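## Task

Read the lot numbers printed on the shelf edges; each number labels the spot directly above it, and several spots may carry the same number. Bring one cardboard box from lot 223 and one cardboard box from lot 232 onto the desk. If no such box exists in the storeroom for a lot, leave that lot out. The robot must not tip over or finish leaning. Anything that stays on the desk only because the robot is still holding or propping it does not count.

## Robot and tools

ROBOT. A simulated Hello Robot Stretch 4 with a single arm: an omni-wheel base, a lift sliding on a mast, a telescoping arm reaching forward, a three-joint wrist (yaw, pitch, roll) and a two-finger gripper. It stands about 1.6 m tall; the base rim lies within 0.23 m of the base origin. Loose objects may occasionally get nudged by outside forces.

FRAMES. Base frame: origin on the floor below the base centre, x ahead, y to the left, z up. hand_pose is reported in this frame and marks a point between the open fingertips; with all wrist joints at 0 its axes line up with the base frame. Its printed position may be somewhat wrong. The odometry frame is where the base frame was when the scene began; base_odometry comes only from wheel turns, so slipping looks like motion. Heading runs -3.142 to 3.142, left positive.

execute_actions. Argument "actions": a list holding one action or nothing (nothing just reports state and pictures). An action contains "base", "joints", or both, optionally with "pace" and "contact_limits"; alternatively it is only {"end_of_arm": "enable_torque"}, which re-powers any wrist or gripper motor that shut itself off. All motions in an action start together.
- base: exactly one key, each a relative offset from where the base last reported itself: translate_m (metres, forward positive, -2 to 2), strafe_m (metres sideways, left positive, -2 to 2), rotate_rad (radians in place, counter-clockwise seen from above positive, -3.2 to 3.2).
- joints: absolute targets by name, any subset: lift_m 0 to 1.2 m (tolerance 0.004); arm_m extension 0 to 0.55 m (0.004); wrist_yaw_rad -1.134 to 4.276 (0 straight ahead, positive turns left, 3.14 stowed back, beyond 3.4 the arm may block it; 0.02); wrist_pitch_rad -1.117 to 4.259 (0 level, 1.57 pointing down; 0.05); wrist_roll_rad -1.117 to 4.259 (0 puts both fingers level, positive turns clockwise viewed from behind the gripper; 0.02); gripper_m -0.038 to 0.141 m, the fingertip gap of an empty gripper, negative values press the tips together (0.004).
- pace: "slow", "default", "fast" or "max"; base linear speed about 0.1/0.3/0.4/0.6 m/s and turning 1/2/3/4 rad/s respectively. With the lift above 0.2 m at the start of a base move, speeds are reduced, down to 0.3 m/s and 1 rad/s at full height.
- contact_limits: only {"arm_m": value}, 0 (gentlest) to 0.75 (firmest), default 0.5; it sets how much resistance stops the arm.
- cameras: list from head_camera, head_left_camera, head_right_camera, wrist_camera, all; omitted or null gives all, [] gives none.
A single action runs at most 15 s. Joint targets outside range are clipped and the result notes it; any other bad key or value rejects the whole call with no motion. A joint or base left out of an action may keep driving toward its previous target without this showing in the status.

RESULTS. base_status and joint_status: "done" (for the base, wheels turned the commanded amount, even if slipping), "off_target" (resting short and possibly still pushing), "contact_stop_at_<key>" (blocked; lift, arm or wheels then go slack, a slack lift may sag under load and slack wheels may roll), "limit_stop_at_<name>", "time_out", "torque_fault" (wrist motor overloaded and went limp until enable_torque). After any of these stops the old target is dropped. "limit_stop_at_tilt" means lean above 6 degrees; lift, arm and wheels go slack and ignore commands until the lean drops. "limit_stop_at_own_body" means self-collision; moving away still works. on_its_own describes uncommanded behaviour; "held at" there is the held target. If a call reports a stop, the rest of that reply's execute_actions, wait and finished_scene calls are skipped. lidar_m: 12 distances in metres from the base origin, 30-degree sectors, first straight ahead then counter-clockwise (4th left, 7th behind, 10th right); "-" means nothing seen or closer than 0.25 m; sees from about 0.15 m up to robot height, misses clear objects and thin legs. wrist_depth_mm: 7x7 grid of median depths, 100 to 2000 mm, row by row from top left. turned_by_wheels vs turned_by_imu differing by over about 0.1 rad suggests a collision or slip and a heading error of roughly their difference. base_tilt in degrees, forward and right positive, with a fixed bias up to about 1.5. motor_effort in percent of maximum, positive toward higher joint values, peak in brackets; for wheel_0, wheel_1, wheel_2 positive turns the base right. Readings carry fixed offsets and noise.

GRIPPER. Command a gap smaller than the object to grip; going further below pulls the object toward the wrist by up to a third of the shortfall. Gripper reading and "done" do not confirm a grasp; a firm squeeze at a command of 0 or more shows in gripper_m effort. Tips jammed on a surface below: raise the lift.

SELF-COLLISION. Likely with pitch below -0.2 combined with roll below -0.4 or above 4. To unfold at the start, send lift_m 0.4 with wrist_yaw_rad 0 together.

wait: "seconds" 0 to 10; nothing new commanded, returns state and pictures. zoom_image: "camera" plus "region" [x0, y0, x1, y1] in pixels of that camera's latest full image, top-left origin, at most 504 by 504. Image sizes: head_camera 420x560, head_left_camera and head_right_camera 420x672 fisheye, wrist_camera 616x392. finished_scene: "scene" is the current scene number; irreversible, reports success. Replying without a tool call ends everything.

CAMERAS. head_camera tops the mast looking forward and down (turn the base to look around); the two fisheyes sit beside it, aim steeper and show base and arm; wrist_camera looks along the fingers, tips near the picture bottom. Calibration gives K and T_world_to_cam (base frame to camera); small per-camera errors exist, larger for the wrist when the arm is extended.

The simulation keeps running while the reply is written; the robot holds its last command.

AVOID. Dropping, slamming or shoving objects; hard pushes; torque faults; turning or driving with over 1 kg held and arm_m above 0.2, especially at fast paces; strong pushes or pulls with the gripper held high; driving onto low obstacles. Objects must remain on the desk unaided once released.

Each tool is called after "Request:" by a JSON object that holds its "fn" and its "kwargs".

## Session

Request:
{"fn": "execute_actions", "kwargs": {"actions": []}}

Scene clock: 0.00 s.
base_odometry: x=+0.000 y=+0.000 heading=+0.000 (m, m, rad; odometry frame)
turned_by_wheels: +0.000 (rad since the last result)
turned_by_imu: +0.000 (rad since the last result)
base_tilt: forward=-0.1 right=+0.1 (deg)
lidar_m: 1.02 0.73 0.72 0.82 1.85 1.83 0.93 0.73 0.71 0.77 1.15 2.43
base_status: not commanded
joint_positions: lift_m=+0.268 arm_m=+0.001 wrist_yaw_rad=+3.232 wrist_pitch_rad=+0.016 wrist_roll_rad=-0.008 gripper_m=+0.057
joint_status: not commanded
motor_effort: lift_m=+20 arm_m=-1 wrist_yaw_rad=+1 wrist_pitch_rad=-7 wrist_roll_rad=+1 gripper_m=+0 wheel_0=+0 wheel_1=+0 wheel_2=+0 (%)
hand_pose: x=-0.1231 y=+0.0610 z=+0.4413 quat_wxyz=(-0.045, -0.008, -0.004, +0.999) (m; base frame)
wrist_depth_mm: - - 133 - - 1808 1618 / - - 132 - - 1808 1576 / - 109 132 - - 1808 1618 / - 127 147 - - 1756 1576 / 199 854 1025 - - 1808 1576 / 214 878 193 1708 190 1661 1537 / 215 842 1042 139 1138 1008 1138
pictures: head_camera, head_left_camera, head_right_camera, wrist_camera
camera_calibration (this result's frames):
wrist_camera: T_world_to_cam=[[-0.0939574, 0.995318, -0.022674, -0.0580316], [0.0367943, -0.0192876, -0.999137, 0.497198], [-0.994896, -0.0947106, -0.0348098, 0.126876], [0, 0, 0, 1]] pos_world=[0.102482, 0.0793662, 0.499869]
Images, in order (width x height): head_camera 420x560, head_left_camera 420x672, head_right_camera 420x672, wrist_camera 616x392.

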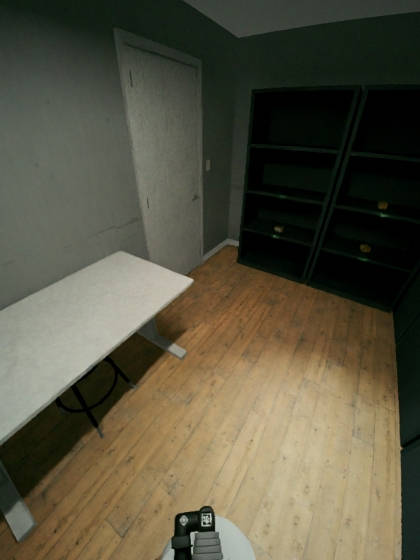

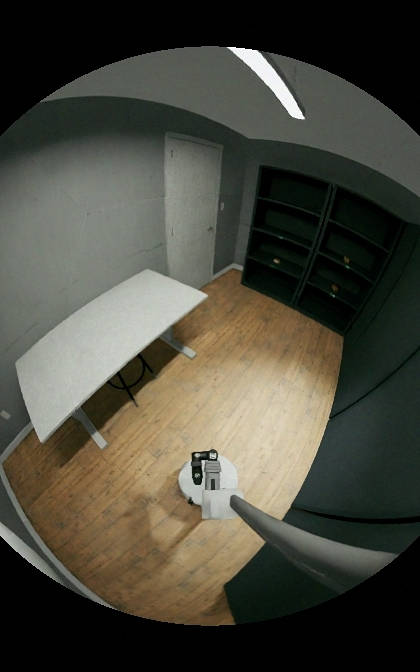

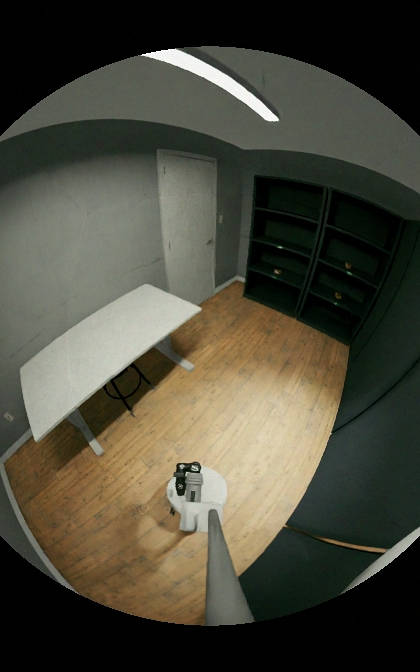

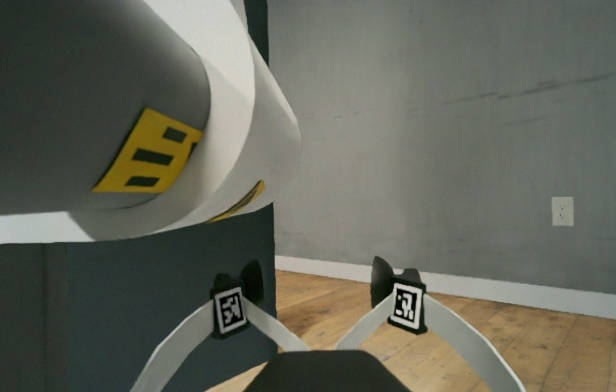

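Request:
{"fn": "zoom_image", "kwargs": {"camera": "head_camera", "region": [220, 80, 420, 320]}}

Region (220, 80, 420, 320) of head_camera's 420x560 image, scaled by 2.100, with more detail than that image has.

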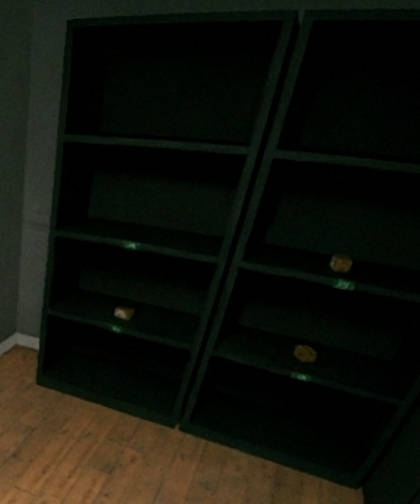

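Request:
{"fn": "execute_actions", "kwargs": {"actions": [{"base": {"rotate_rad": -0.5}, "pace": "fast"}], "cameras": []}}

Request:
{"fn": "execute_actions", "kwargs": {"actions": [{"base": {"translate_m": 1.25}, "joints": {"lift_m": 0.52, "wrist_yaw_rad": 0}, "pace": "max"}]}}

Scene clock: 23.00 s.
base_odometry: x=+0.000 y=+0.000 heading=-0.500 (m, m, rad; odometry frame)
turned_by_wheels: -0.500 (rad since the last result)
turned_by_imu: -0.504 (rad since the last result)
base_tilt: forward=-0.1 right=+0.2 (deg)
lidar_m: 2.41 0.97 0.77 0.76 0.82 1.83 1.84 0.94 0.71 0.71 0.79 1.19
base_status: done
joint_positions: lift_m=+0.268 arm_m=+0.001 wrist_yaw_rad=+3.232 wrist_pitch_rad=+0.016 wrist_roll_rad=-0.008 gripper_m=+0.057
joint_status: not commanded
motor_effort: lift_m=+20(20) arm_m=+0(1) wrist_yaw_rad=+1(2) wrist_pitch_rad=-7(8) wrist_roll_rad=+1(1) gripper_m=-4(5) wheel_0=-1(6) wheel_1=-1(8) wheel_2=-2(6) (%)
hand_pose: x=-0.1231 y=+0.0610 z=+0.4413 quat_wxyz=(-0.045, -0.008, -0.004, +0.999) (m; base frame)
wrist_depth_mm: - - 132 - 1863 1863 1708 / - - 132 1983 1921 1863 1708 / - 109 132 1983 1863 1756 1756 / - 127 147 1921 1983 1863 1756 / 200 - - - 1921 1808 1708 / 215 1863 193 1708 190 1661 1661 / 215 1098 1182 138 1160 1008 1118
pictures: none
No camera images: the call's "cameras" was empty. Leave "cameras" out to get every camera's image.

Scene clock: 26.70 s.
base_odometry: x=+1.097 y=-0.600 heading=-0.501 (m, m, rad; odometry frame)
turned_by_wheels: +0.000 (rad since the last result)
turned_by_imu: +0.000 (rad since the last result)
base_tilt: forward=-0.1 right=+0.1 (deg)
lidar_m: 1.18 1.31 1.37 0.70 0.67 1.03 3.07 1.15 0.89 0.87 0.95 1.21
base_status: done
joint_positions: lift_m=+0.520 arm_m=+0.001 wrist_yaw_rad=+0.000 wrist_pitch_rad=+0.016 wrist_roll_rad=-0.008 gripper_m=+0.057
joint_status: all done
motor_effort: lift_m=+22(31) arm_m=-1(1) wrist_yaw_rad=-1(8) wrist_pitch_rad=-8(8) wrist_roll_rad=+1(1) gripper_m=+1(1) wheel_0=-2(8) wheel_1=-2(6) wheel_2=-1(17) (%)
hand_pose: x=+0.4606 y=-0.0873 z=+0.6934 quat_wxyz=(+1.000, -0.004, +0.008, +0.000) (m; base frame)
wrist_depth_mm: 1336 1464 1464 991 1336 1366 1308 / 1308 1499 1499 960 1366 1042 1060 / 1182 1430 1464 1182 1397 1336 1336 / 1308 1499 1464 1397 1366 1397 1308 / 1255 1499 1464 1138 1336 1138 1255 / 1255 1537 192 1098 190 1336 1336 / 1281 1537 1499 139 1397 1397 1366
pictures: head_camera, head_left_camera, head_right_camera, wrist_camera
camera_calibration (this result's frames):
wrist_camera: T_world_to_cam=[[0.00398905, -0.999735, -0.0226732, -0.0691693], [-0.0349544, 0.0225201, -0.999135, 0.761428], [0.999381, 0.00477813, -0.0348553, -0.207465], [0, 0, 0, 1]] pos_world=[0.234228, -0.0853071, 0.75197]
Images, in order (width x height): head_camera 420x560, head_left_camera 420x672, head_right_camera 420x672, wrist_camera 616x392.

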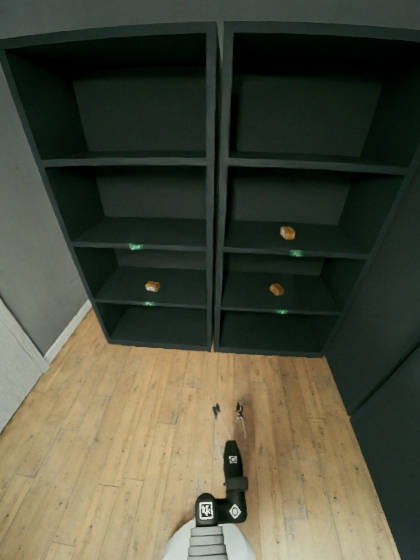

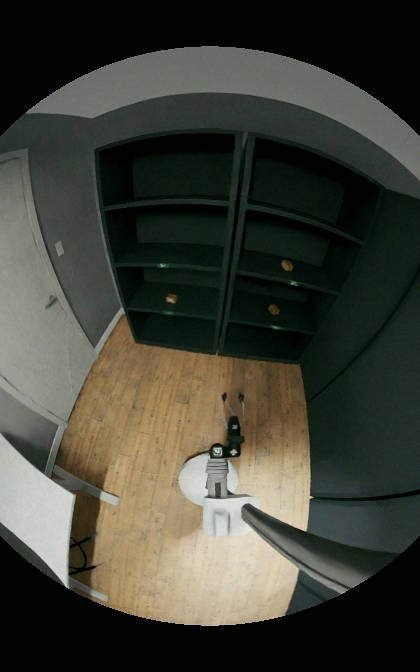

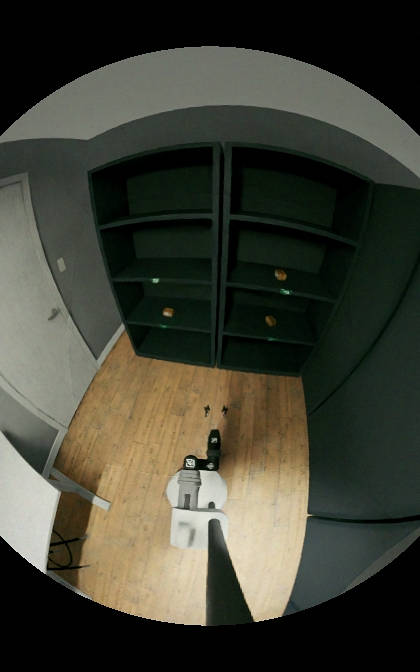

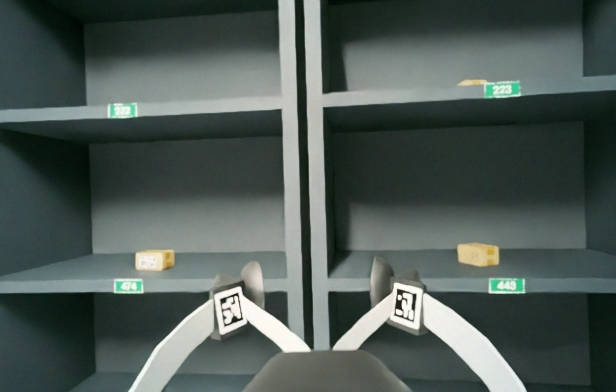

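Request:
{"fn": "zoom_image", "kwargs": {"camera": "wrist_camera", "region": [80, 90, 200, 300]}}

Request:
{"fn": "zoom_image", "kwargs": {"camera": "wrist_camera", "region": [440, 60, 560, 310]}}

Request:
{"fn": "zoom_image", "kwargs": {"camera": "head_camera", "region": [230, 200, 350, 320]}}

Region (80, 90, 200, 300) of wrist_camera's 616x392 image, scaled by 2.400; it fills the left 288 columns of this view, and the rest is white.

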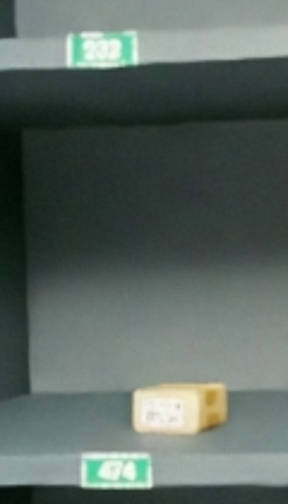

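Region (440, 60, 560, 310) of wrist_camera's 616x392 image, scaled by 2.016; it fills the left 242 columns of this view, and the rest is white.

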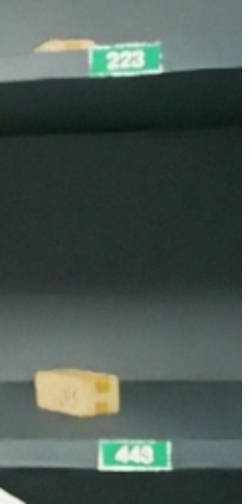

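Region (230, 200, 350, 320) of head_camera's 420x560 image, scaled by 4.200, with more detail than that image has.

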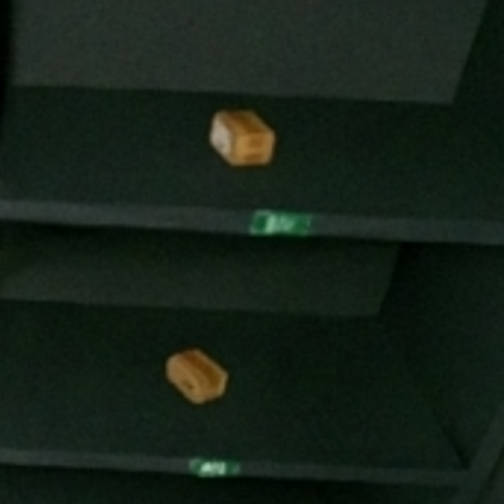

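Request:
{"fn": "zoom_image", "kwargs": {"camera": "head_camera", "region": [40, 150, 230, 350]}}

Request:
{"fn": "zoom_image", "kwargs": {"camera": "wrist_camera", "region": [100, 95, 150, 125]}}

Request:
{"fn": "zoom_image", "kwargs": {"camera": "head_camera", "region": [265, 215, 315, 265]}}

Region (40, 150, 230, 350) of head_camera's 420x560 image, scaled by 2.520, with more detail than that image has; it fills the left 479 columns of this view, and the rest is white.

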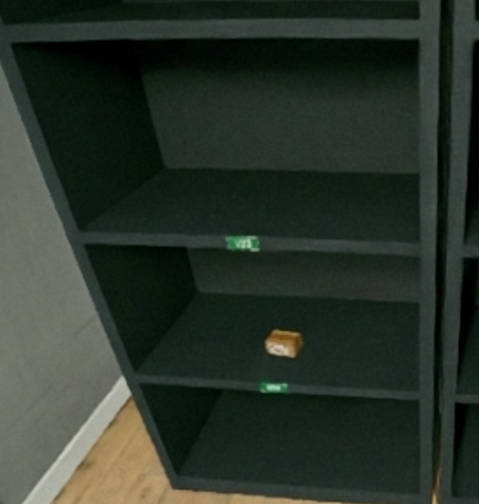

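Region (100, 95, 150, 125) of wrist_camera's 616x392 image, scaled by 10.080; it fills the top 302 rows of this view, and the rest is white.

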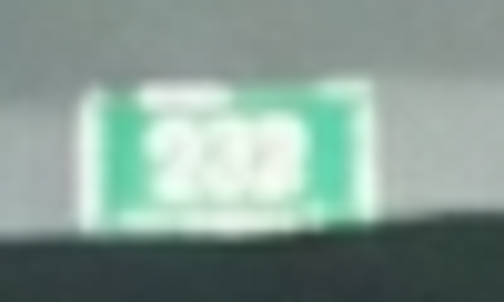

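Region (265, 215, 315, 265) of head_camera's 420x560 image, scaled by 10.080, with more detail than that image has.

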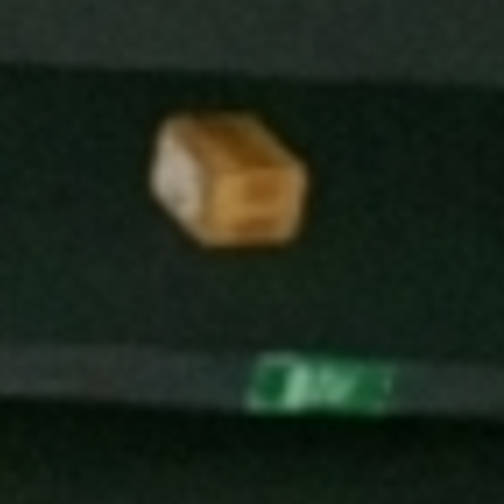

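Request:
{"fn": "execute_actions", "kwargs": {"actions": [{"base": {"strafe_m": -0.475}, "joints": {"lift_m": 0.84, "gripper_m": 0.13}, "pace": "fast"}], "cameras": ["wrist_camera"]}}

Request:
{"fn": "execute_actions", "kwargs": {"actions": [{"base": {"translate_m": 0.4}, "joints": {"arm_m": 0.1}, "pace": "fast"}], "cameras": ["wrist_camera", "head_camera"]}}

Scene clock: 80.83 s.
base_odometry: x=+0.869 y=-1.016 heading=-0.501 (m, m, rad; odometry frame)
turned_by_wheels: +0.000 (rad since the last result)
turned_by_imu: +0.000 (rad since the last result)
base_tilt: forward=-0.1 right=+0.1 (deg)
lidar_m: 1.11 1.24 1.87 1.14 1.20 1.82 1.12 0.52 0.41 0.38 0.44 0.67
base_status: done
joint_positions: lift_m=+0.840 arm_m=+0.001 wrist_yaw_rad=+0.000 wrist_pitch_rad=+0.016 wrist_roll_rad=-0.008 gripper_m=+0.130
joint_status: all done
motor_effort: lift_m=+24(29) arm_m=-1(1) wrist_yaw_rad=+1(0) wrist_pitch_rad=-8(7) wrist_roll_rad=+1(1) gripper_m=-4(2) wheel_0=+0(11) wheel_1=+1(11) wheel_2=-2(2) (%)
hand_pose: x=+0.4605 y=-0.0874 z=+1.0132 quat_wxyz=(+1.000, -0.004, +0.008, +0.000) (m; base frame)
wrist_depth_mm: 1464 991 1397 1366 991 878 654 / 1182 991 1229 1281 1281 917 676 / 1499 991 1397 1366 1308 904 683 / 1499 991 1366 1366 1336 917 683 / 1464 976 1397 1397 1336 891 699 / 1464 960 213 1366 1308 195 699 / 1308 1008 1255 136 1229 931 683
pictures: wrist_camera
camera_calibration (this result's frames):
wrist_camera: T_world_to_cam=[[0.0037085, -0.999736, -0.022673, -0.061869], [-0.034907, 0.02253, -0.999137, 1.081], [0.999384, 0.00449674, -0.0348142, -0.196359], [0, 0, 0, 1]] pos_world=[0.234202, -0.0853246, 1.07183]
Images, in order (width x height): wrist_camera 616x392.

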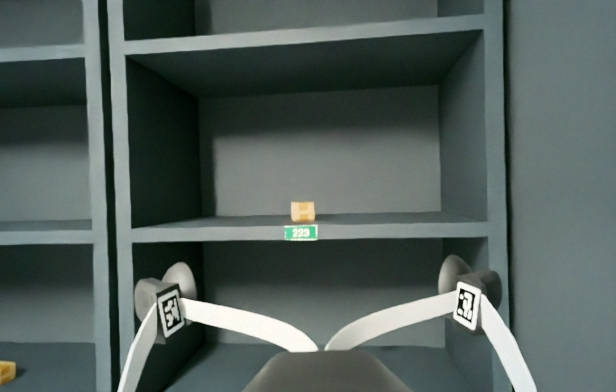

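Scene clock: 83.37 s.
base_odometry: x=+1.220 y=-1.208 heading=-0.501 (m, m, rad; odometry frame)
turned_by_wheels: +0.000 (rad since the last result)
turned_by_imu: +0.000 (rad since the last result)
base_tilt: forward=+0.0 right=+0.2 (deg)
lidar_m: 0.71 0.82 1.22 1.78 1.29 1.72 1.29 0.58 0.43 0.44 0.48 0.71
base_status: done
joint_positions: lift_m=+0.840 arm_m=+0.099 wrist_yaw_rad=+0.000 wrist_pitch_rad=+0.016 wrist_roll_rad=-0.008 gripper_m=+0.130
joint_status: all done
motor_effort: lift_m=+24(24) arm_m=+4(6) wrist_yaw_rad=+1(2) wrist_pitch_rad=-7(7) wrist_roll_rad=+1(1) gripper_m=+1(1) wheel_0=-2(6) wheel_1=+0(7) wheel_2=+1(12) (%)
hand_pose: x=+0.5587 y=-0.0874 z=+1.0132 quat_wxyz=(+1.000, -0.004, +0.008, +0.000) (m; base frame)
wrist_depth_mm: 634 798 831 842 842 820 661 / 634 878 878 878 866 831 668 / 634 866 891 878 854 831 668 / 627 866 904 866 842 842 668 / 574 559 530 508 480 473 455 / 597 442 213 866 413 197 661 / 615 768 904 136 854 831 668
pictures: head_camera, wrist_camera
camera_calibration (this result's frames):
wrist_camera: T_world_to_cam=[[0.00363359, -0.999736, -0.022673, -0.0622128], [-0.0348898, 0.0225326, -0.999137, 1.08442], [0.999385, 0.00442151, -0.0347987, -0.294444], [0, 0, 0, 1]] pos_world=[0.332324, -0.0853293, 1.07183]
Images, in order (width x height): head_camera 420x560, wrist_camera 616x392.

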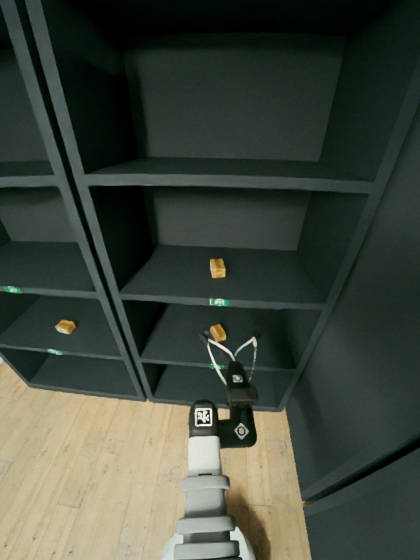

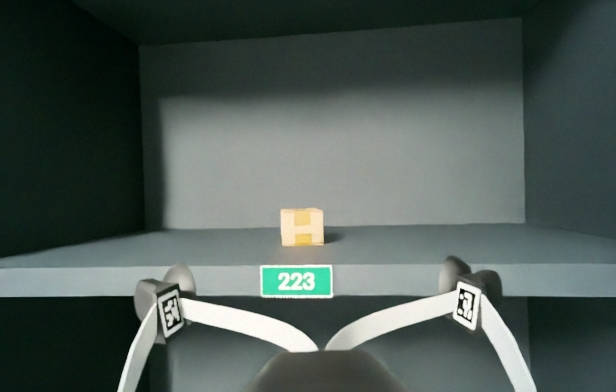

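Request:
{"fn": "execute_actions", "kwargs": {"actions": [{"joints": {"arm_m": 0.475, "lift_m": 0.836}, "contact_limits": {"arm_m": 0.2}}], "cameras": ["wrist_camera", "head_camera"]}}

Scene clock: 99.43 s.
base_odometry: x=+1.220 y=-1.208 heading=-0.501 (m, m, rad; odometry frame)
turned_by_wheels: +0.000 (rad since the last result)
turned_by_imu: +0.009 (rad since the last result)
base_tilt: forward=-0.1 right=+0.1 (deg)
lidar_m: 0.71 0.79 1.24 1.77 1.27 1.79 1.23 0.58 0.44 0.44 0.49 0.73
base_status: not commanded
joint_positions: lift_m=+0.836 arm_m=+0.449 wrist_yaw_rad=-0.003 wrist_pitch_rad=+0.015 wrist_roll_rad=-0.008 gripper_m=+0.130
joint_status: arm_m contact_stop (moved +0.350 of +0.376); the others done
on_its_own: arm_m is slack since a contact_stop (your +0.475 is given up)
motor_effort: lift_m=+20(24) arm_m=+0(15) wrist_yaw_rad=+10(52) wrist_pitch_rad=-3(13) wrist_roll_rad=+2(3) gripper_m=-3(0) wheel_0=+0(6) wheel_1=+1(6) wheel_2=-3(12) (%)
contact_limits: arm_m 0.2
hand_pose: x=+0.9081 y=-0.0883 z=+1.0104 quat_wxyz=(+1.000, -0.004, +0.007, -0.002) (m; base frame)
wrist_depth_mm: 559 559 535 521 508 496 488 / 559 554 535 521 508 500 492 / 559 554 539 525 512 504 488 / 559 559 544 525 512 504 492 / 512 544 508 218 469 455 442 / 273 224 213 217 220 196 241 / 181 168 174 135 169 158 167
pictures: head_camera, wrist_camera
camera_calibration (this result's frames):
wrist_camera: T_world_to_cam=[[0.000460818, -0.99975, -0.0223404, -0.0619289], [-0.0333418, 0.0223126, -0.999195, 1.09243], [0.999444, 0.00120532, -0.0333232, -0.645629], [0, 0, 0, 1]] pos_world=[0.681722, -0.0855101, 1.06865]
Images, in order (width x height): head_camera 420x560, wrist_camera 616x392.

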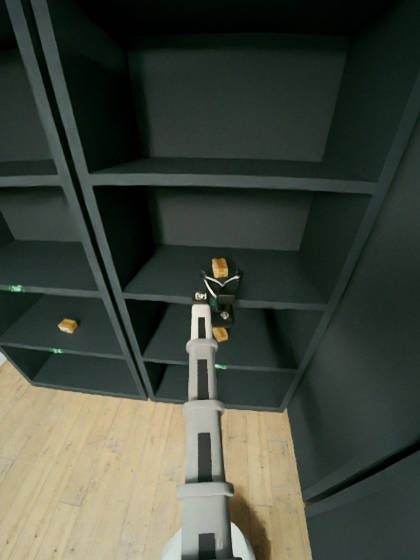

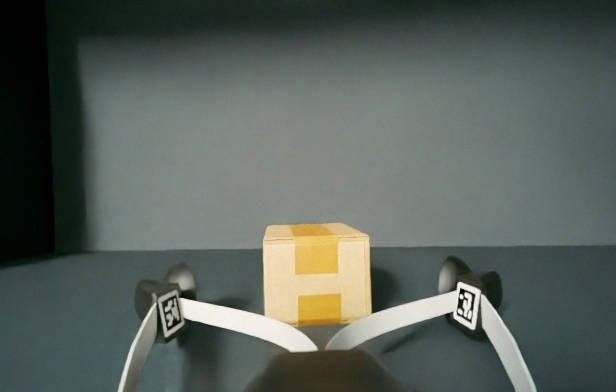

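Request:
{"fn": "execute_actions", "kwargs": {"actions": [{"joints": {"arm_m": 0.44, "lift_m": 0.889}}], "cameras": []}}

Request:
{"fn": "execute_actions", "kwargs": {"actions": [{"joints": {"arm_m": 0.488, "wrist_pitch_rad": 0.2}, "contact_limits": {"arm_m": 0.15}, "pace": "slow"}], "cameras": ["wrist_camera", "head_camera"]}}

Scene clock: 130.77 s.
base_odometry: x=+1.220 y=-1.208 heading=-0.500 (m, m, rad; odometry frame)
turned_by_wheels: +0.000 (rad since the last result)
turned_by_imu: +0.000 (rad since the last result)
base_tilt: forward=-0.1 right=+0.1 (deg)
lidar_m: 0.70 0.81 1.23 1.78 1.30 1.79 1.24 0.57 0.46 0.44 0.51 0.73
base_status: not commanded
joint_positions: lift_m=+0.889 arm_m=+0.441 wrist_yaw_rad=-0.001 wrist_pitch_rad=+0.016 wrist_roll_rad=-0.008 gripper_m=+0.130
joint_status: all done
motor_effort: lift_m=+25(26) arm_m=-4(5) wrist_yaw_rad=+3(10) wrist_pitch_rad=-7(8) wrist_roll_rad=+2(2) gripper_m=+0(1) wheel_0=+0(0) wheel_1=+1(1) wheel_2=+0(3) (%)
hand_pose: x=+0.9001 y=-0.0876 z=+1.0622 quat_wxyz=(+1.000, -0.004, +0.008, +0.000) (m; base frame)
wrist_depth_mm: 559 564 544 530 521 504 492 / 554 559 544 535 521 504 496 / 554 564 544 535 521 504 496 / 554 564 559 539 525 508 496 / 544 564 559 535 525 508 496 / 459 377 212 256 349 196 402 / 304 281 293 135 285 265 279
pictures: none
No camera images: the call's "cameras" was empty. Leave "cameras" out to get every camera's image.

Scene clock: 132.43 s.
base_odometry: x=+1.220 y=-1.208 heading=-0.500 (m, m, rad; odometry frame)
turned_by_wheels: +0.000 (rad since the last result)
turned_by_imu: +0.000 (rad since the last result)
base_tilt: forward=-0.1 right=+0.1 (deg)
lidar_m: 0.72 0.78 1.21 1.77 1.28 1.76 1.24 0.59 0.45 0.42 0.49 0.73
base_status: not commanded
joint_positions: lift_m=+0.889 arm_m=+0.487 wrist_yaw_rad=+0.000 wrist_pitch_rad=+0.200 wrist_roll_rad=-0.008 gripper_m=+0.130
joint_status: all done
motor_effort: lift_m=+24(25) arm_m=+4(5) wrist_yaw_rad=+3(2) wrist_pitch_rad=-1(3) wrist_roll_rad=+2(2) gripper_m=+2(2) wheel_0=+0(0) wheel_1=+1(1) wheel_2=+0(0) (%)
contact_limits: arm_m 0.15
hand_pose: x=+0.9408 y=-0.0876 z=+1.0095 quat_wxyz=(+0.995, -0.004, +0.100, +0.000) (m; base frame)
wrist_depth_mm: 484 477 459 452 442 427 424 / 496 488 473 466 452 439 430 / 508 500 488 473 466 455 442 / 517 512 496 484 473 462 452 / 364 359 349 191 309 329 325 / 254 224 218 183 184 195 233 / 193 183 189 134 184 176 183
pictures: head_camera, wrist_camera
camera_calibration (this result's frames):
wrist_camera: T_world_to_cam=[[-0.00109434, -0.999744, -0.0226185, -0.0594593], [-0.217137, 0.0223164, -0.975886, 1.24198], [0.976141, 0.00384336, -0.217105, -0.470592], [0, 0, 0, 1]] pos_world=[0.728978, -0.0853519, 1.10852]
Images, in order (width x height): head_camera 420x560, wrist_camera 616x392.

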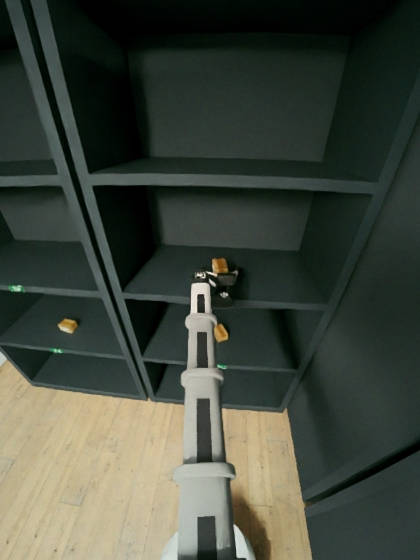

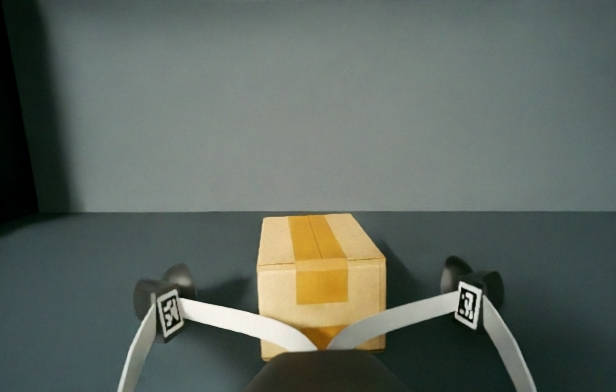

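Request:
{"fn": "execute_actions", "kwargs": {"actions": [{"joints": {"lift_m": 0.896, "gripper_m": 0.025}}], "cameras": ["wrist_camera"]}}

Request:
{"fn": "execute_actions", "kwargs": {"actions": [{"joints": {"lift_m": 0.93}}], "cameras": ["wrist_camera"]}}

Scene clock: 139.30 s.
base_odometry: x=+1.220 y=-1.208 heading=-0.500 (m, m, rad; odometry frame)
turned_by_wheels: +0.000 (rad since the last result)
turned_by_imu: +0.000 (rad since the last result)
base_tilt: forward=-0.1 right=+0.2 (deg)
lidar_m: 0.71 0.81 1.25 1.77 1.25 1.78 1.24 0.60 0.44 0.44 0.48 0.71
base_status: not commanded
joint_positions: lift_m=+0.896 arm_m=+0.487 wrist_yaw_rad=+0.000 wrist_pitch_rad=+0.203 wrist_roll_rad=-0.008 gripper_m=+0.025
joint_status: all done
motor_effort: lift_m=+25(26) arm_m=+4(4) wrist_yaw_rad=+2(3) wrist_pitch_rad=-11(10) wrist_roll_rad=+1(2) gripper_m=-15(11) wheel_0=+0(1) wheel_1=+1(1) wheel_2=+0(0) (%)
hand_pose: x=+0.9406 y=-0.0875 z=+1.0155 quat_wxyz=(+0.995, -0.004, +0.102, +0.000) (m; base frame)
wrist_depth_mm: 488 473 459 449 442 430 424 / 500 484 473 462 449 439 430 / 512 504 484 477 462 452 442 / 517 512 500 484 477 462 452 / 375 368 359 201 319 340 334 / 262 258 183 171 174 243 241 / 202 182 195 135 184 176 190
pictures: wrist_camera
camera_calibration (this result's frames):
wrist_camera: T_world_to_cam=[[-0.00114283, -0.999744, -0.0226162, -0.0592724], [-0.220385, 0.0223119, -0.975158, 1.25014], [0.975412, 0.00386983, -0.220354, -0.465167], [0, 0, 0, 1]] pos_world=[0.729175, -0.0853501, 1.11524]
Images, in order (width x height): wrist_camera 616x392.

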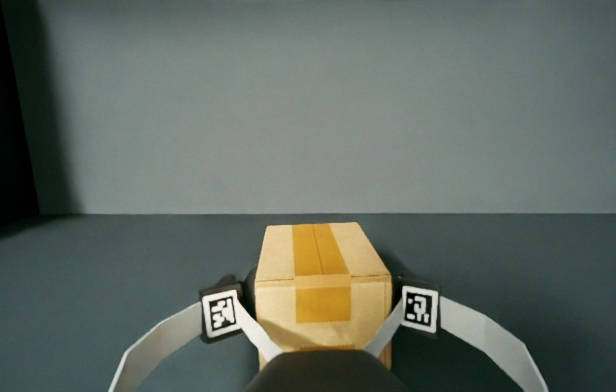

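Scene clock: 140.27 s.
base_odometry: x=+1.220 y=-1.208 heading=-0.500 (m, m, rad; odometry frame)
turned_by_wheels: +0.000 (rad since the last result)
turned_by_imu: +0.000 (rad since the last result)
base_tilt: forward=+0.0 right=+0.2 (deg)
lidar_m: 0.73 0.82 1.26 1.77 1.26 1.75 1.24 0.59 0.44 0.44 0.48 0.74
base_status: not commanded
joint_positions: lift_m=+0.930 arm_m=+0.487 wrist_yaw_rad=+0.000 wrist_pitch_rad=+0.204 wrist_roll_rad=-0.008 gripper_m=+0.025
joint_status: all done
motor_effort: lift_m=+26(26) arm_m=+4(4) wrist_yaw_rad=+3(2) wrist_pitch_rad=-11(11) wrist_roll_rad=+2(2) gripper_m=-15(13) wheel_0=+0(0) wheel_1=+1(1) wheel_2=+0(0) (%)
hand_pose: x=+0.9406 y=-0.0875 z=+1.0494 quat_wxyz=(+0.995, -0.004, +0.102, +0.000) (m; base frame)
wrist_depth_mm: 484 473 459 452 439 430 418 / 492 488 473 466 449 442 433 / 508 504 488 477 462 452 442 / 525 521 500 488 477 462 459 / 484 473 466 202 410 439 427 / 338 330 183 171 174 312 310 / 259 232 251 135 235 225 243
pictures: wrist_camera
camera_calibration (this result's frames):
wrist_camera: T_world_to_cam=[[-0.00114835, -0.999744, -0.0226159, -0.0585009], [-0.220646, 0.0223118, -0.975099, 1.28337], [0.975353, 0.00387035, -0.220615, -0.457357], [0, 0, 0, 1]] pos_world=[0.729187, -0.08535, 1.14919]
Images, in order (width x height): wrist_camera 616x392.

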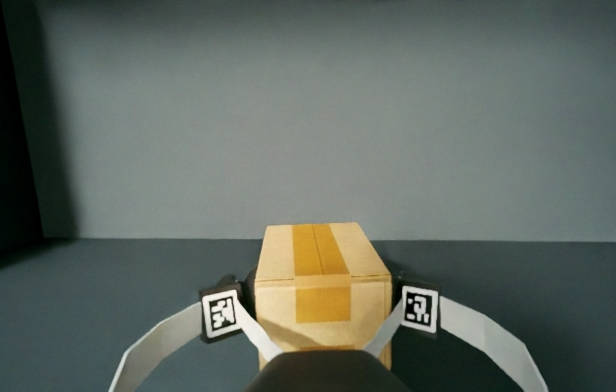

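Request:
{"fn": "execute_actions", "kwargs": {"actions": [{"base": {"translate_m": -0.4}, "joints": {"arm_m": 0.05}, "pace": "fast"}], "cameras": []}}

Request:
{"fn": "execute_actions", "kwargs": {"actions": [{"base": {"rotate_rad": 1.95}, "joints": {"lift_m": 0.73}, "pace": "fast"}], "cameras": ["wrist_camera", "head_camera"]}}

Scene clock: 169.80 s.
base_odometry: x=+0.869 y=-1.016 heading=-0.500 (m, m, rad; odometry frame)
turned_by_wheels: +0.000 (rad since the last result)
turned_by_imu: +0.001 (rad since the last result)
base_tilt: forward=-0.1 right=+0.1 (deg)
lidar_m: 1.13 1.23 1.86 1.15 1.21 1.84 1.08 0.52 0.40 0.37 0.42 0.67
base_status: done
joint_positions: lift_m=+0.930 arm_m=+0.051 wrist_yaw_rad=+0.000 wrist_pitch_rad=+0.204 wrist_roll_rad=-0.008 gripper_m=+0.025
joint_status: all done
motor_effort: lift_m=+25(25) arm_m=-4(5) wrist_yaw_rad=+2(0) wrist_pitch_rad=-11(12) wrist_roll_rad=+2(2) gripper_m=-14(15) wheel_0=+2(5) wheel_1=+0(7) wheel_2=-1(12) (%)
hand_pose: x=+0.5041 y=-0.0875 z=+1.0494 quat_wxyz=(+0.995, -0.004, +0.102, +0.000) (m; base frame)
wrist_depth_mm: 1060 946 1205 1229 1205 931 683 / 1366 960 1281 1255 1255 946 715 / 1397 960 1336 1308 1281 946 707 / 1281 960 1138 1098 1060 854 715 / 1464 1008 1430 201 1366 946 715 / 1366 1025 183 171 175 904 707 / 1138 1008 1042 135 946 931 661
pictures: none
No camera images: the call's "cameras" was empty. Leave "cameras" out to get every camera's image.

Scene clock: 172.17 s.
base_odometry: x=+0.869 y=-1.016 heading=+1.449 (m, m, rad; odometry frame)
turned_by_wheels: +1.950 (rad since the last result)
turned_by_imu: +1.965 (rad since the last result)
base_tilt: forward=-0.1 right=+0.1 (deg)
lidar_m: 1.13 1.58 1.66 0.57 0.40 0.39 0.42 0.59 1.11 1.18 1.62 1.27
base_status: done
joint_positions: lift_m=+0.730 arm_m=+0.051 wrist_yaw_rad=+0.000 wrist_pitch_rad=+0.204 wrist_roll_rad=-0.008 gripper_m=+0.025
joint_status: all done
motor_effort: lift_m=+16(24) arm_m=-4(4) wrist_yaw_rad=+0(2) wrist_pitch_rad=-11(12) wrist_roll_rad=+2(2) gripper_m=-14(15) wheel_0=+1(6) wheel_1=-1(5) wheel_2=-1(9) (%)
hand_pose: x=+0.5042 y=-0.0874 z=+0.8501 quat_wxyz=(+0.995, -0.004, +0.102, +0.001) (m; base frame)
wrist_depth_mm: - - 1983 1708 1537 1366 1255 / - - 1983 1756 1537 1430 1281 / - - - 1808 1576 1464 1308 / - 1756 1397 1138 1205 1430 1308 / - - - 201 1308 1464 1366 / - 1921 183 171 175 1499 1366 / 1661 1464 1464 135 1464 1397 1430
pictures: head_camera, wrist_camera
camera_calibration (this result's frames):
wrist_camera: T_world_to_cam=[[-0.00045508, -0.999744, -0.022619, -0.0636594], [-0.220731, 0.0221615, -0.975083, 0.992761], [0.975335, 0.00454897, -0.220685, -0.0755058], [0, 0, 0, 1]] pos_world=[0.292748, -0.0853008, 0.949921]
Images, in order (width x height): head_camera 420x560, wrist_camera 616x392.

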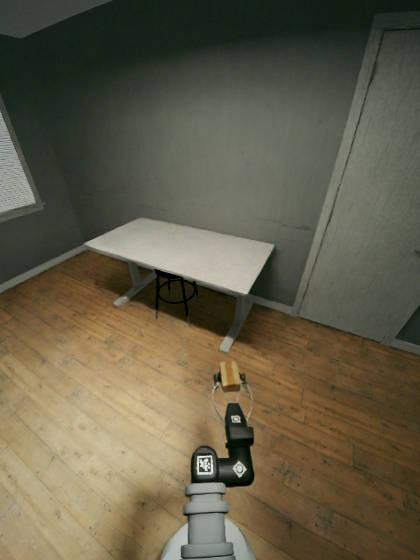

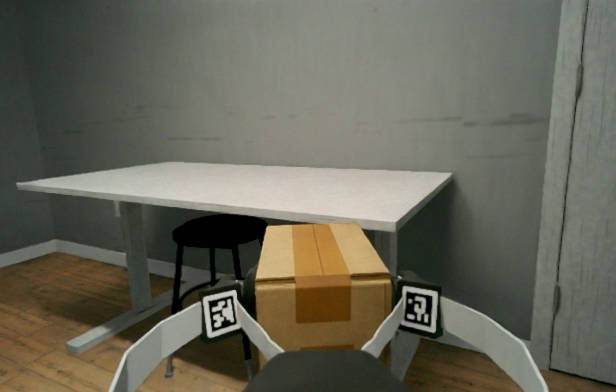

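Request:
{"fn": "execute_actions", "kwargs": {"actions": [{"base": {"translate_m": 0.46}, "joints": {"arm_m": 0.505, "lift_m": 0.70}, "pace": "fast"}], "cameras": ["wrist_camera", "head_camera"]}}

Scene clock: 184.43 s.
base_odometry: x=+0.924 y=-0.559 heading=+1.449 (m, m, rad; odometry frame)
turned_by_wheels: +0.000 (rad since the last result)
turned_by_imu: +0.000 (rad since the last result)
base_tilt: forward=-0.1 right=+0.1 (deg)
lidar_m: 0.70 0.95 2.87 1.15 0.83 0.79 0.86 1.15 1.35 1.42 1.49 0.68
base_status: done
joint_positions: lift_m=+0.700 arm_m=+0.504 wrist_yaw_rad=+0.000 wrist_pitch_rad=+0.204 wrist_roll_rad=-0.008 gripper_m=+0.025
joint_status: all done
motor_effort: lift_m=+16(17) arm_m=+4(5) wrist_yaw_rad=+0(3) wrist_pitch_rad=-11(12) wrist_roll_rad=+2(2) gripper_m=-14(14) wheel_0=-1(5) wheel_1=-1(6) wheel_2=+2(11) (%)
hand_pose: x=+0.9578 y=-0.0873 z=+0.8202 quat_wxyz=(+0.995, -0.004, +0.102, +0.001) (m; base frame)
wrist_depth_mm: 1281 1078 946 842 759 683 627 / 1366 1118 976 878 768 707 640 / 1366 1182 1008 904 788 715 661 / 1098 1078 991 878 798 732 668 / 615 603 585 201 521 564 549 / 430 418 183 171 174 397 394 / 330 296 317 135 300 286 309
pictures: head_camera, wrist_camera
camera_calibration (this result's frames):
wrist_camera: T_world_to_cam=[[-0.000308317, -0.999743, -0.0226539, -0.0641991], [-0.220711, 0.0221632, -0.975087, 1.06366], [0.975339, 0.00469933, -0.220662, -0.524513], [0, 0, 0, 1]] pos_world=[0.746319, -0.0852918, 0.919964]
Images, in order (width x height): head_camera 420x560, wrist_camera 616x392.

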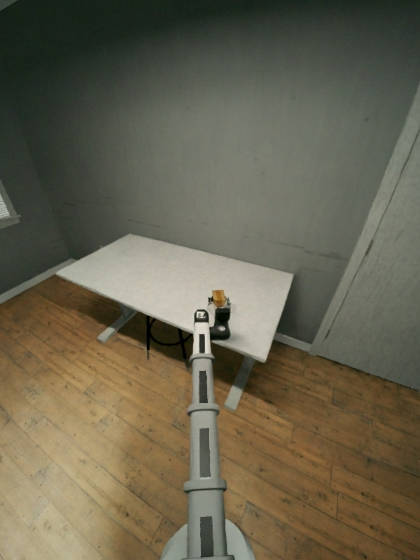

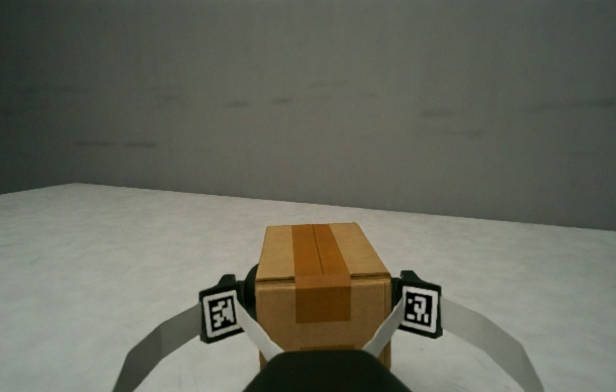

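Request:
{"fn": "execute_actions", "kwargs": {"actions": [{"joints": {"lift_m": 0.632}}], "cameras": []}}

Scene clock: 190.33 s.
base_odometry: x=+0.924 y=-0.559 heading=+1.449 (m, m, rad; odometry frame)
turned_by_wheels: +0.000 (rad since the last result)
turned_by_imu: +0.000 (rad since the last result)
base_tilt: forward=-0.1 right=+0.2 (deg)
lidar_m: 0.72 0.98 2.87 1.14 0.84 0.80 0.84 1.14 1.32 1.40 1.47 0.70
base_status: not commanded
joint_positions: lift_m=+0.632 arm_m=+0.504 wrist_yaw_rad=+0.000 wrist_pitch_rad=+0.204 wrist_roll_rad=-0.008 gripper_m=+0.025
joint_status: all done
motor_effort: lift_m=+15(18) arm_m=+4(4) wrist_yaw_rad=+0(0) wrist_pitch_rad=-11(11) wrist_roll_rad=+2(2) gripper_m=-12(14) wheel_0=-2(1) wheel_1=-1(1) wheel_2=+2(2) (%)
hand_pose: x=+0.9578 y=-0.0873 z=+0.7522 quat_wxyz=(+0.995, -0.004, +0.102, +0.001) (m; base frame)
wrist_depth_mm: 1255 1098 960 842 759 691 627 / 1336 1138 991 878 778 691 640 / 1397 1160 1008 891 820 715 661 / 707 683 661 640 615 603 585 / 399 389 382 202 340 362 355 / 277 273 183 171 174 259 257 / 214 193 207 135 195 186 202
pictures: none
No camera images: the call's "cameras" was empty. Leave "cameras" out to get every camera's image.

Request:
{"fn": "execute_actions", "kwargs": {"actions": [{"joints": {"lift_m": 0.626}, "pace": "slow"}], "cameras": []}}

Request:
{"fn": "execute_actions", "kwargs": {"actions": [{"joints": {"gripper_m": 0.11}}], "cameras": ["wrist_camera"]}}

Request:
{"fn": "execute_actions", "kwargs": {"actions": [{"joints": {"arm_m": 0.33, "lift_m": 0.66}, "pace": "fast"}], "cameras": ["wrist_camera", "head_camera"]}}

Scene clock: 197.63 s.
base_odometry: x=+0.924 y=-0.559 heading=+1.449 (m, m, rad; odometry frame)
turned_by_wheels: +0.000 (rad since the last result)
turned_by_imu: +0.000 (rad since the last result)
base_tilt: forward=-0.1 right=+0.1 (deg)
lidar_m: 0.75 0.98 2.86 1.19 0.83 0.79 0.85 1.14 1.32 1.42 1.48 0.69
base_status: not commanded
joint_positions: lift_m=+0.626 arm_m=+0.504 wrist_yaw_rad=+0.000 wrist_pitch_rad=+0.204 wrist_roll_rad=-0.008 gripper_m=+0.025
joint_status: all done
motor_effort: lift_m=+15(14) arm_m=+4(4) wrist_yaw_rad=+0(0) wrist_pitch_rad=-11(11) wrist_roll_rad=+2(1) gripper_m=-15(8) wheel_0=-1(1) wheel_1=+0(1) wheel_2=+1(2) (%)
hand_pose: x=+0.9578 y=-0.0873 z=+0.7462 quat_wxyz=(+0.995, -0.004, +0.102, +0.001) (m; base frame)
wrist_depth_mm: 1336 1098 960 854 750 691 627 / 1336 1138 976 878 778 699 647 / 1366 1205 1025 891 788 715 654 / 683 661 627 609 585 569 554 / 379 370 366 202 324 343 342 / 265 262 183 171 174 246 245 / 204 184 197 135 185 178 191
pictures: none
No camera images: the call's "cameras" was empty. Leave "cameras" out to get every camera's image.

Scene clock: 199.33 s.
base_odometry: x=+0.924 y=-0.559 heading=+1.449 (m, m, rad; odometry frame)
turned_by_wheels: +0.000 (rad since the last result)
turned_by_imu: +0.000 (rad since the last result)
base_tilt: forward=-0.1 right=+0.1 (deg)
lidar_m: 0.73 0.98 2.89 1.16 0.85 0.78 0.85 1.16 1.35 1.41 1.47 0.67
base_status: not commanded
joint_positions: lift_m=+0.626 arm_m=+0.504 wrist_yaw_rad=+0.000 wrist_pitch_rad=+0.203 wrist_roll_rad=-0.008 gripper_m=+0.110
joint_status: all done
motor_effort: lift_m=+15(15) arm_m=+4(4) wrist_yaw_rad=+0(0) wrist_pitch_rad=-8(11) wrist_roll_rad=+2(2) gripper_m=+4(13) wheel_0=-1(1) wheel_1=-1(1) wheel_2=+2(2) (%)
hand_pose: x=+0.9578 y=-0.0873 z=+0.7465 quat_wxyz=(+0.995, -0.004, +0.101, +0.001) (m; base frame)
wrist_depth_mm: 1281 1078 960 854 759 676 627 / 1336 1138 976 866 778 699 640 / 1430 1205 1042 891 798 723 661 / 691 661 640 615 597 580 559 / 384 373 364 212 351 349 342 / 267 249 194 182 185 223 246 / 204 195 199 142 192 185 192
pictures: wrist_camera
camera_calibration (this result's frames):
wrist_camera: T_world_to_cam=[[-0.00028806, -0.999743, -0.0226546, -0.0658871], [-0.219826, 0.0221638, -0.975287, 0.991128], [0.975539, 0.00469913, -0.219776, -0.541679], [0, 0, 0, 1]] pos_world=[0.746286, -0.0852918, 0.846094]
Images, in order (width x height): wrist_camera 616x392.

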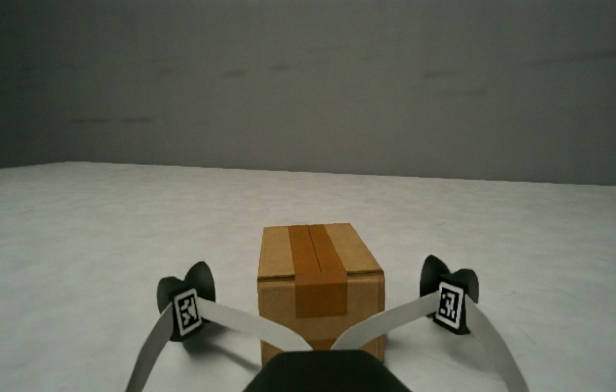

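Scene clock: 200.70 s.
base_odometry: x=+0.924 y=-0.559 heading=+1.449 (m, m, rad; odometry frame)
turned_by_wheels: +0.000 (rad since the last result)
turned_by_imu: +0.000 (rad since the last result)
base_tilt: forward=-0.1 right=+0.1 (deg)
lidar_m: 0.72 0.95 2.88 1.17 0.84 0.79 0.84 1.14 1.35 1.42 1.48 0.70
base_status: not commanded
joint_positions: lift_m=+0.660 arm_m=+0.331 wrist_yaw_rad=+0.000 wrist_pitch_rad=+0.203 wrist_roll_rad=-0.008 gripper_m=+0.110
joint_status: all done
motor_effort: lift_m=+24(25) arm_m=-4(6) wrist_yaw_rad=+2(0) wrist_pitch_rad=-8(9) wrist_roll_rad=+1(2) gripper_m=+1(1) wheel_0=-1(1) wheel_1=-1(0) wheel_2=+2(2) (%)
hand_pose: x=+0.7842 y=-0.0875 z=+0.7798 quat_wxyz=(+0.995, -0.004, +0.101, +0.000) (m; base frame)
wrist_depth_mm: 1499 1308 1138 991 904 809 750 / 1618 1366 1182 1025 931 842 768 / 1661 1397 1205 1060 931 854 778 / 891 842 809 788 759 741 723 / 492 480 473 366 452 442 439 / 345 319 198 325 287 285 315 / 1138 273 256 141 250 237 246
pictures: head_camera, wrist_camera
camera_calibration (this result's frames):
wrist_camera: T_world_to_cam=[[-0.000863542, -0.999743, -0.0226547, -0.0648953], [-0.21956, 0.0222915, -0.975344, 0.985306], [0.975599, 0.00413182, -0.219523, -0.365317], [0, 0, 0, 1]] pos_world=[0.57268, -0.0853332, 0.879347]
Images, in order (width x height): head_camera 420x560, wrist_camera 616x392.

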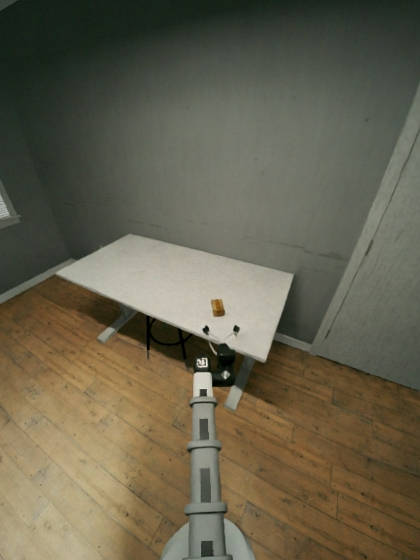

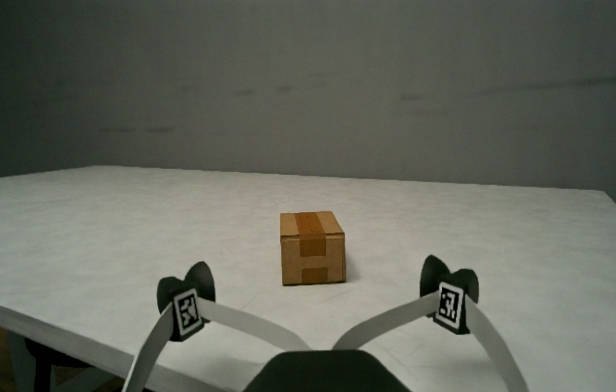

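Request:
{"fn": "finished_scene", "kwargs": {"scene": 2}}

The scene is finished: the task was done.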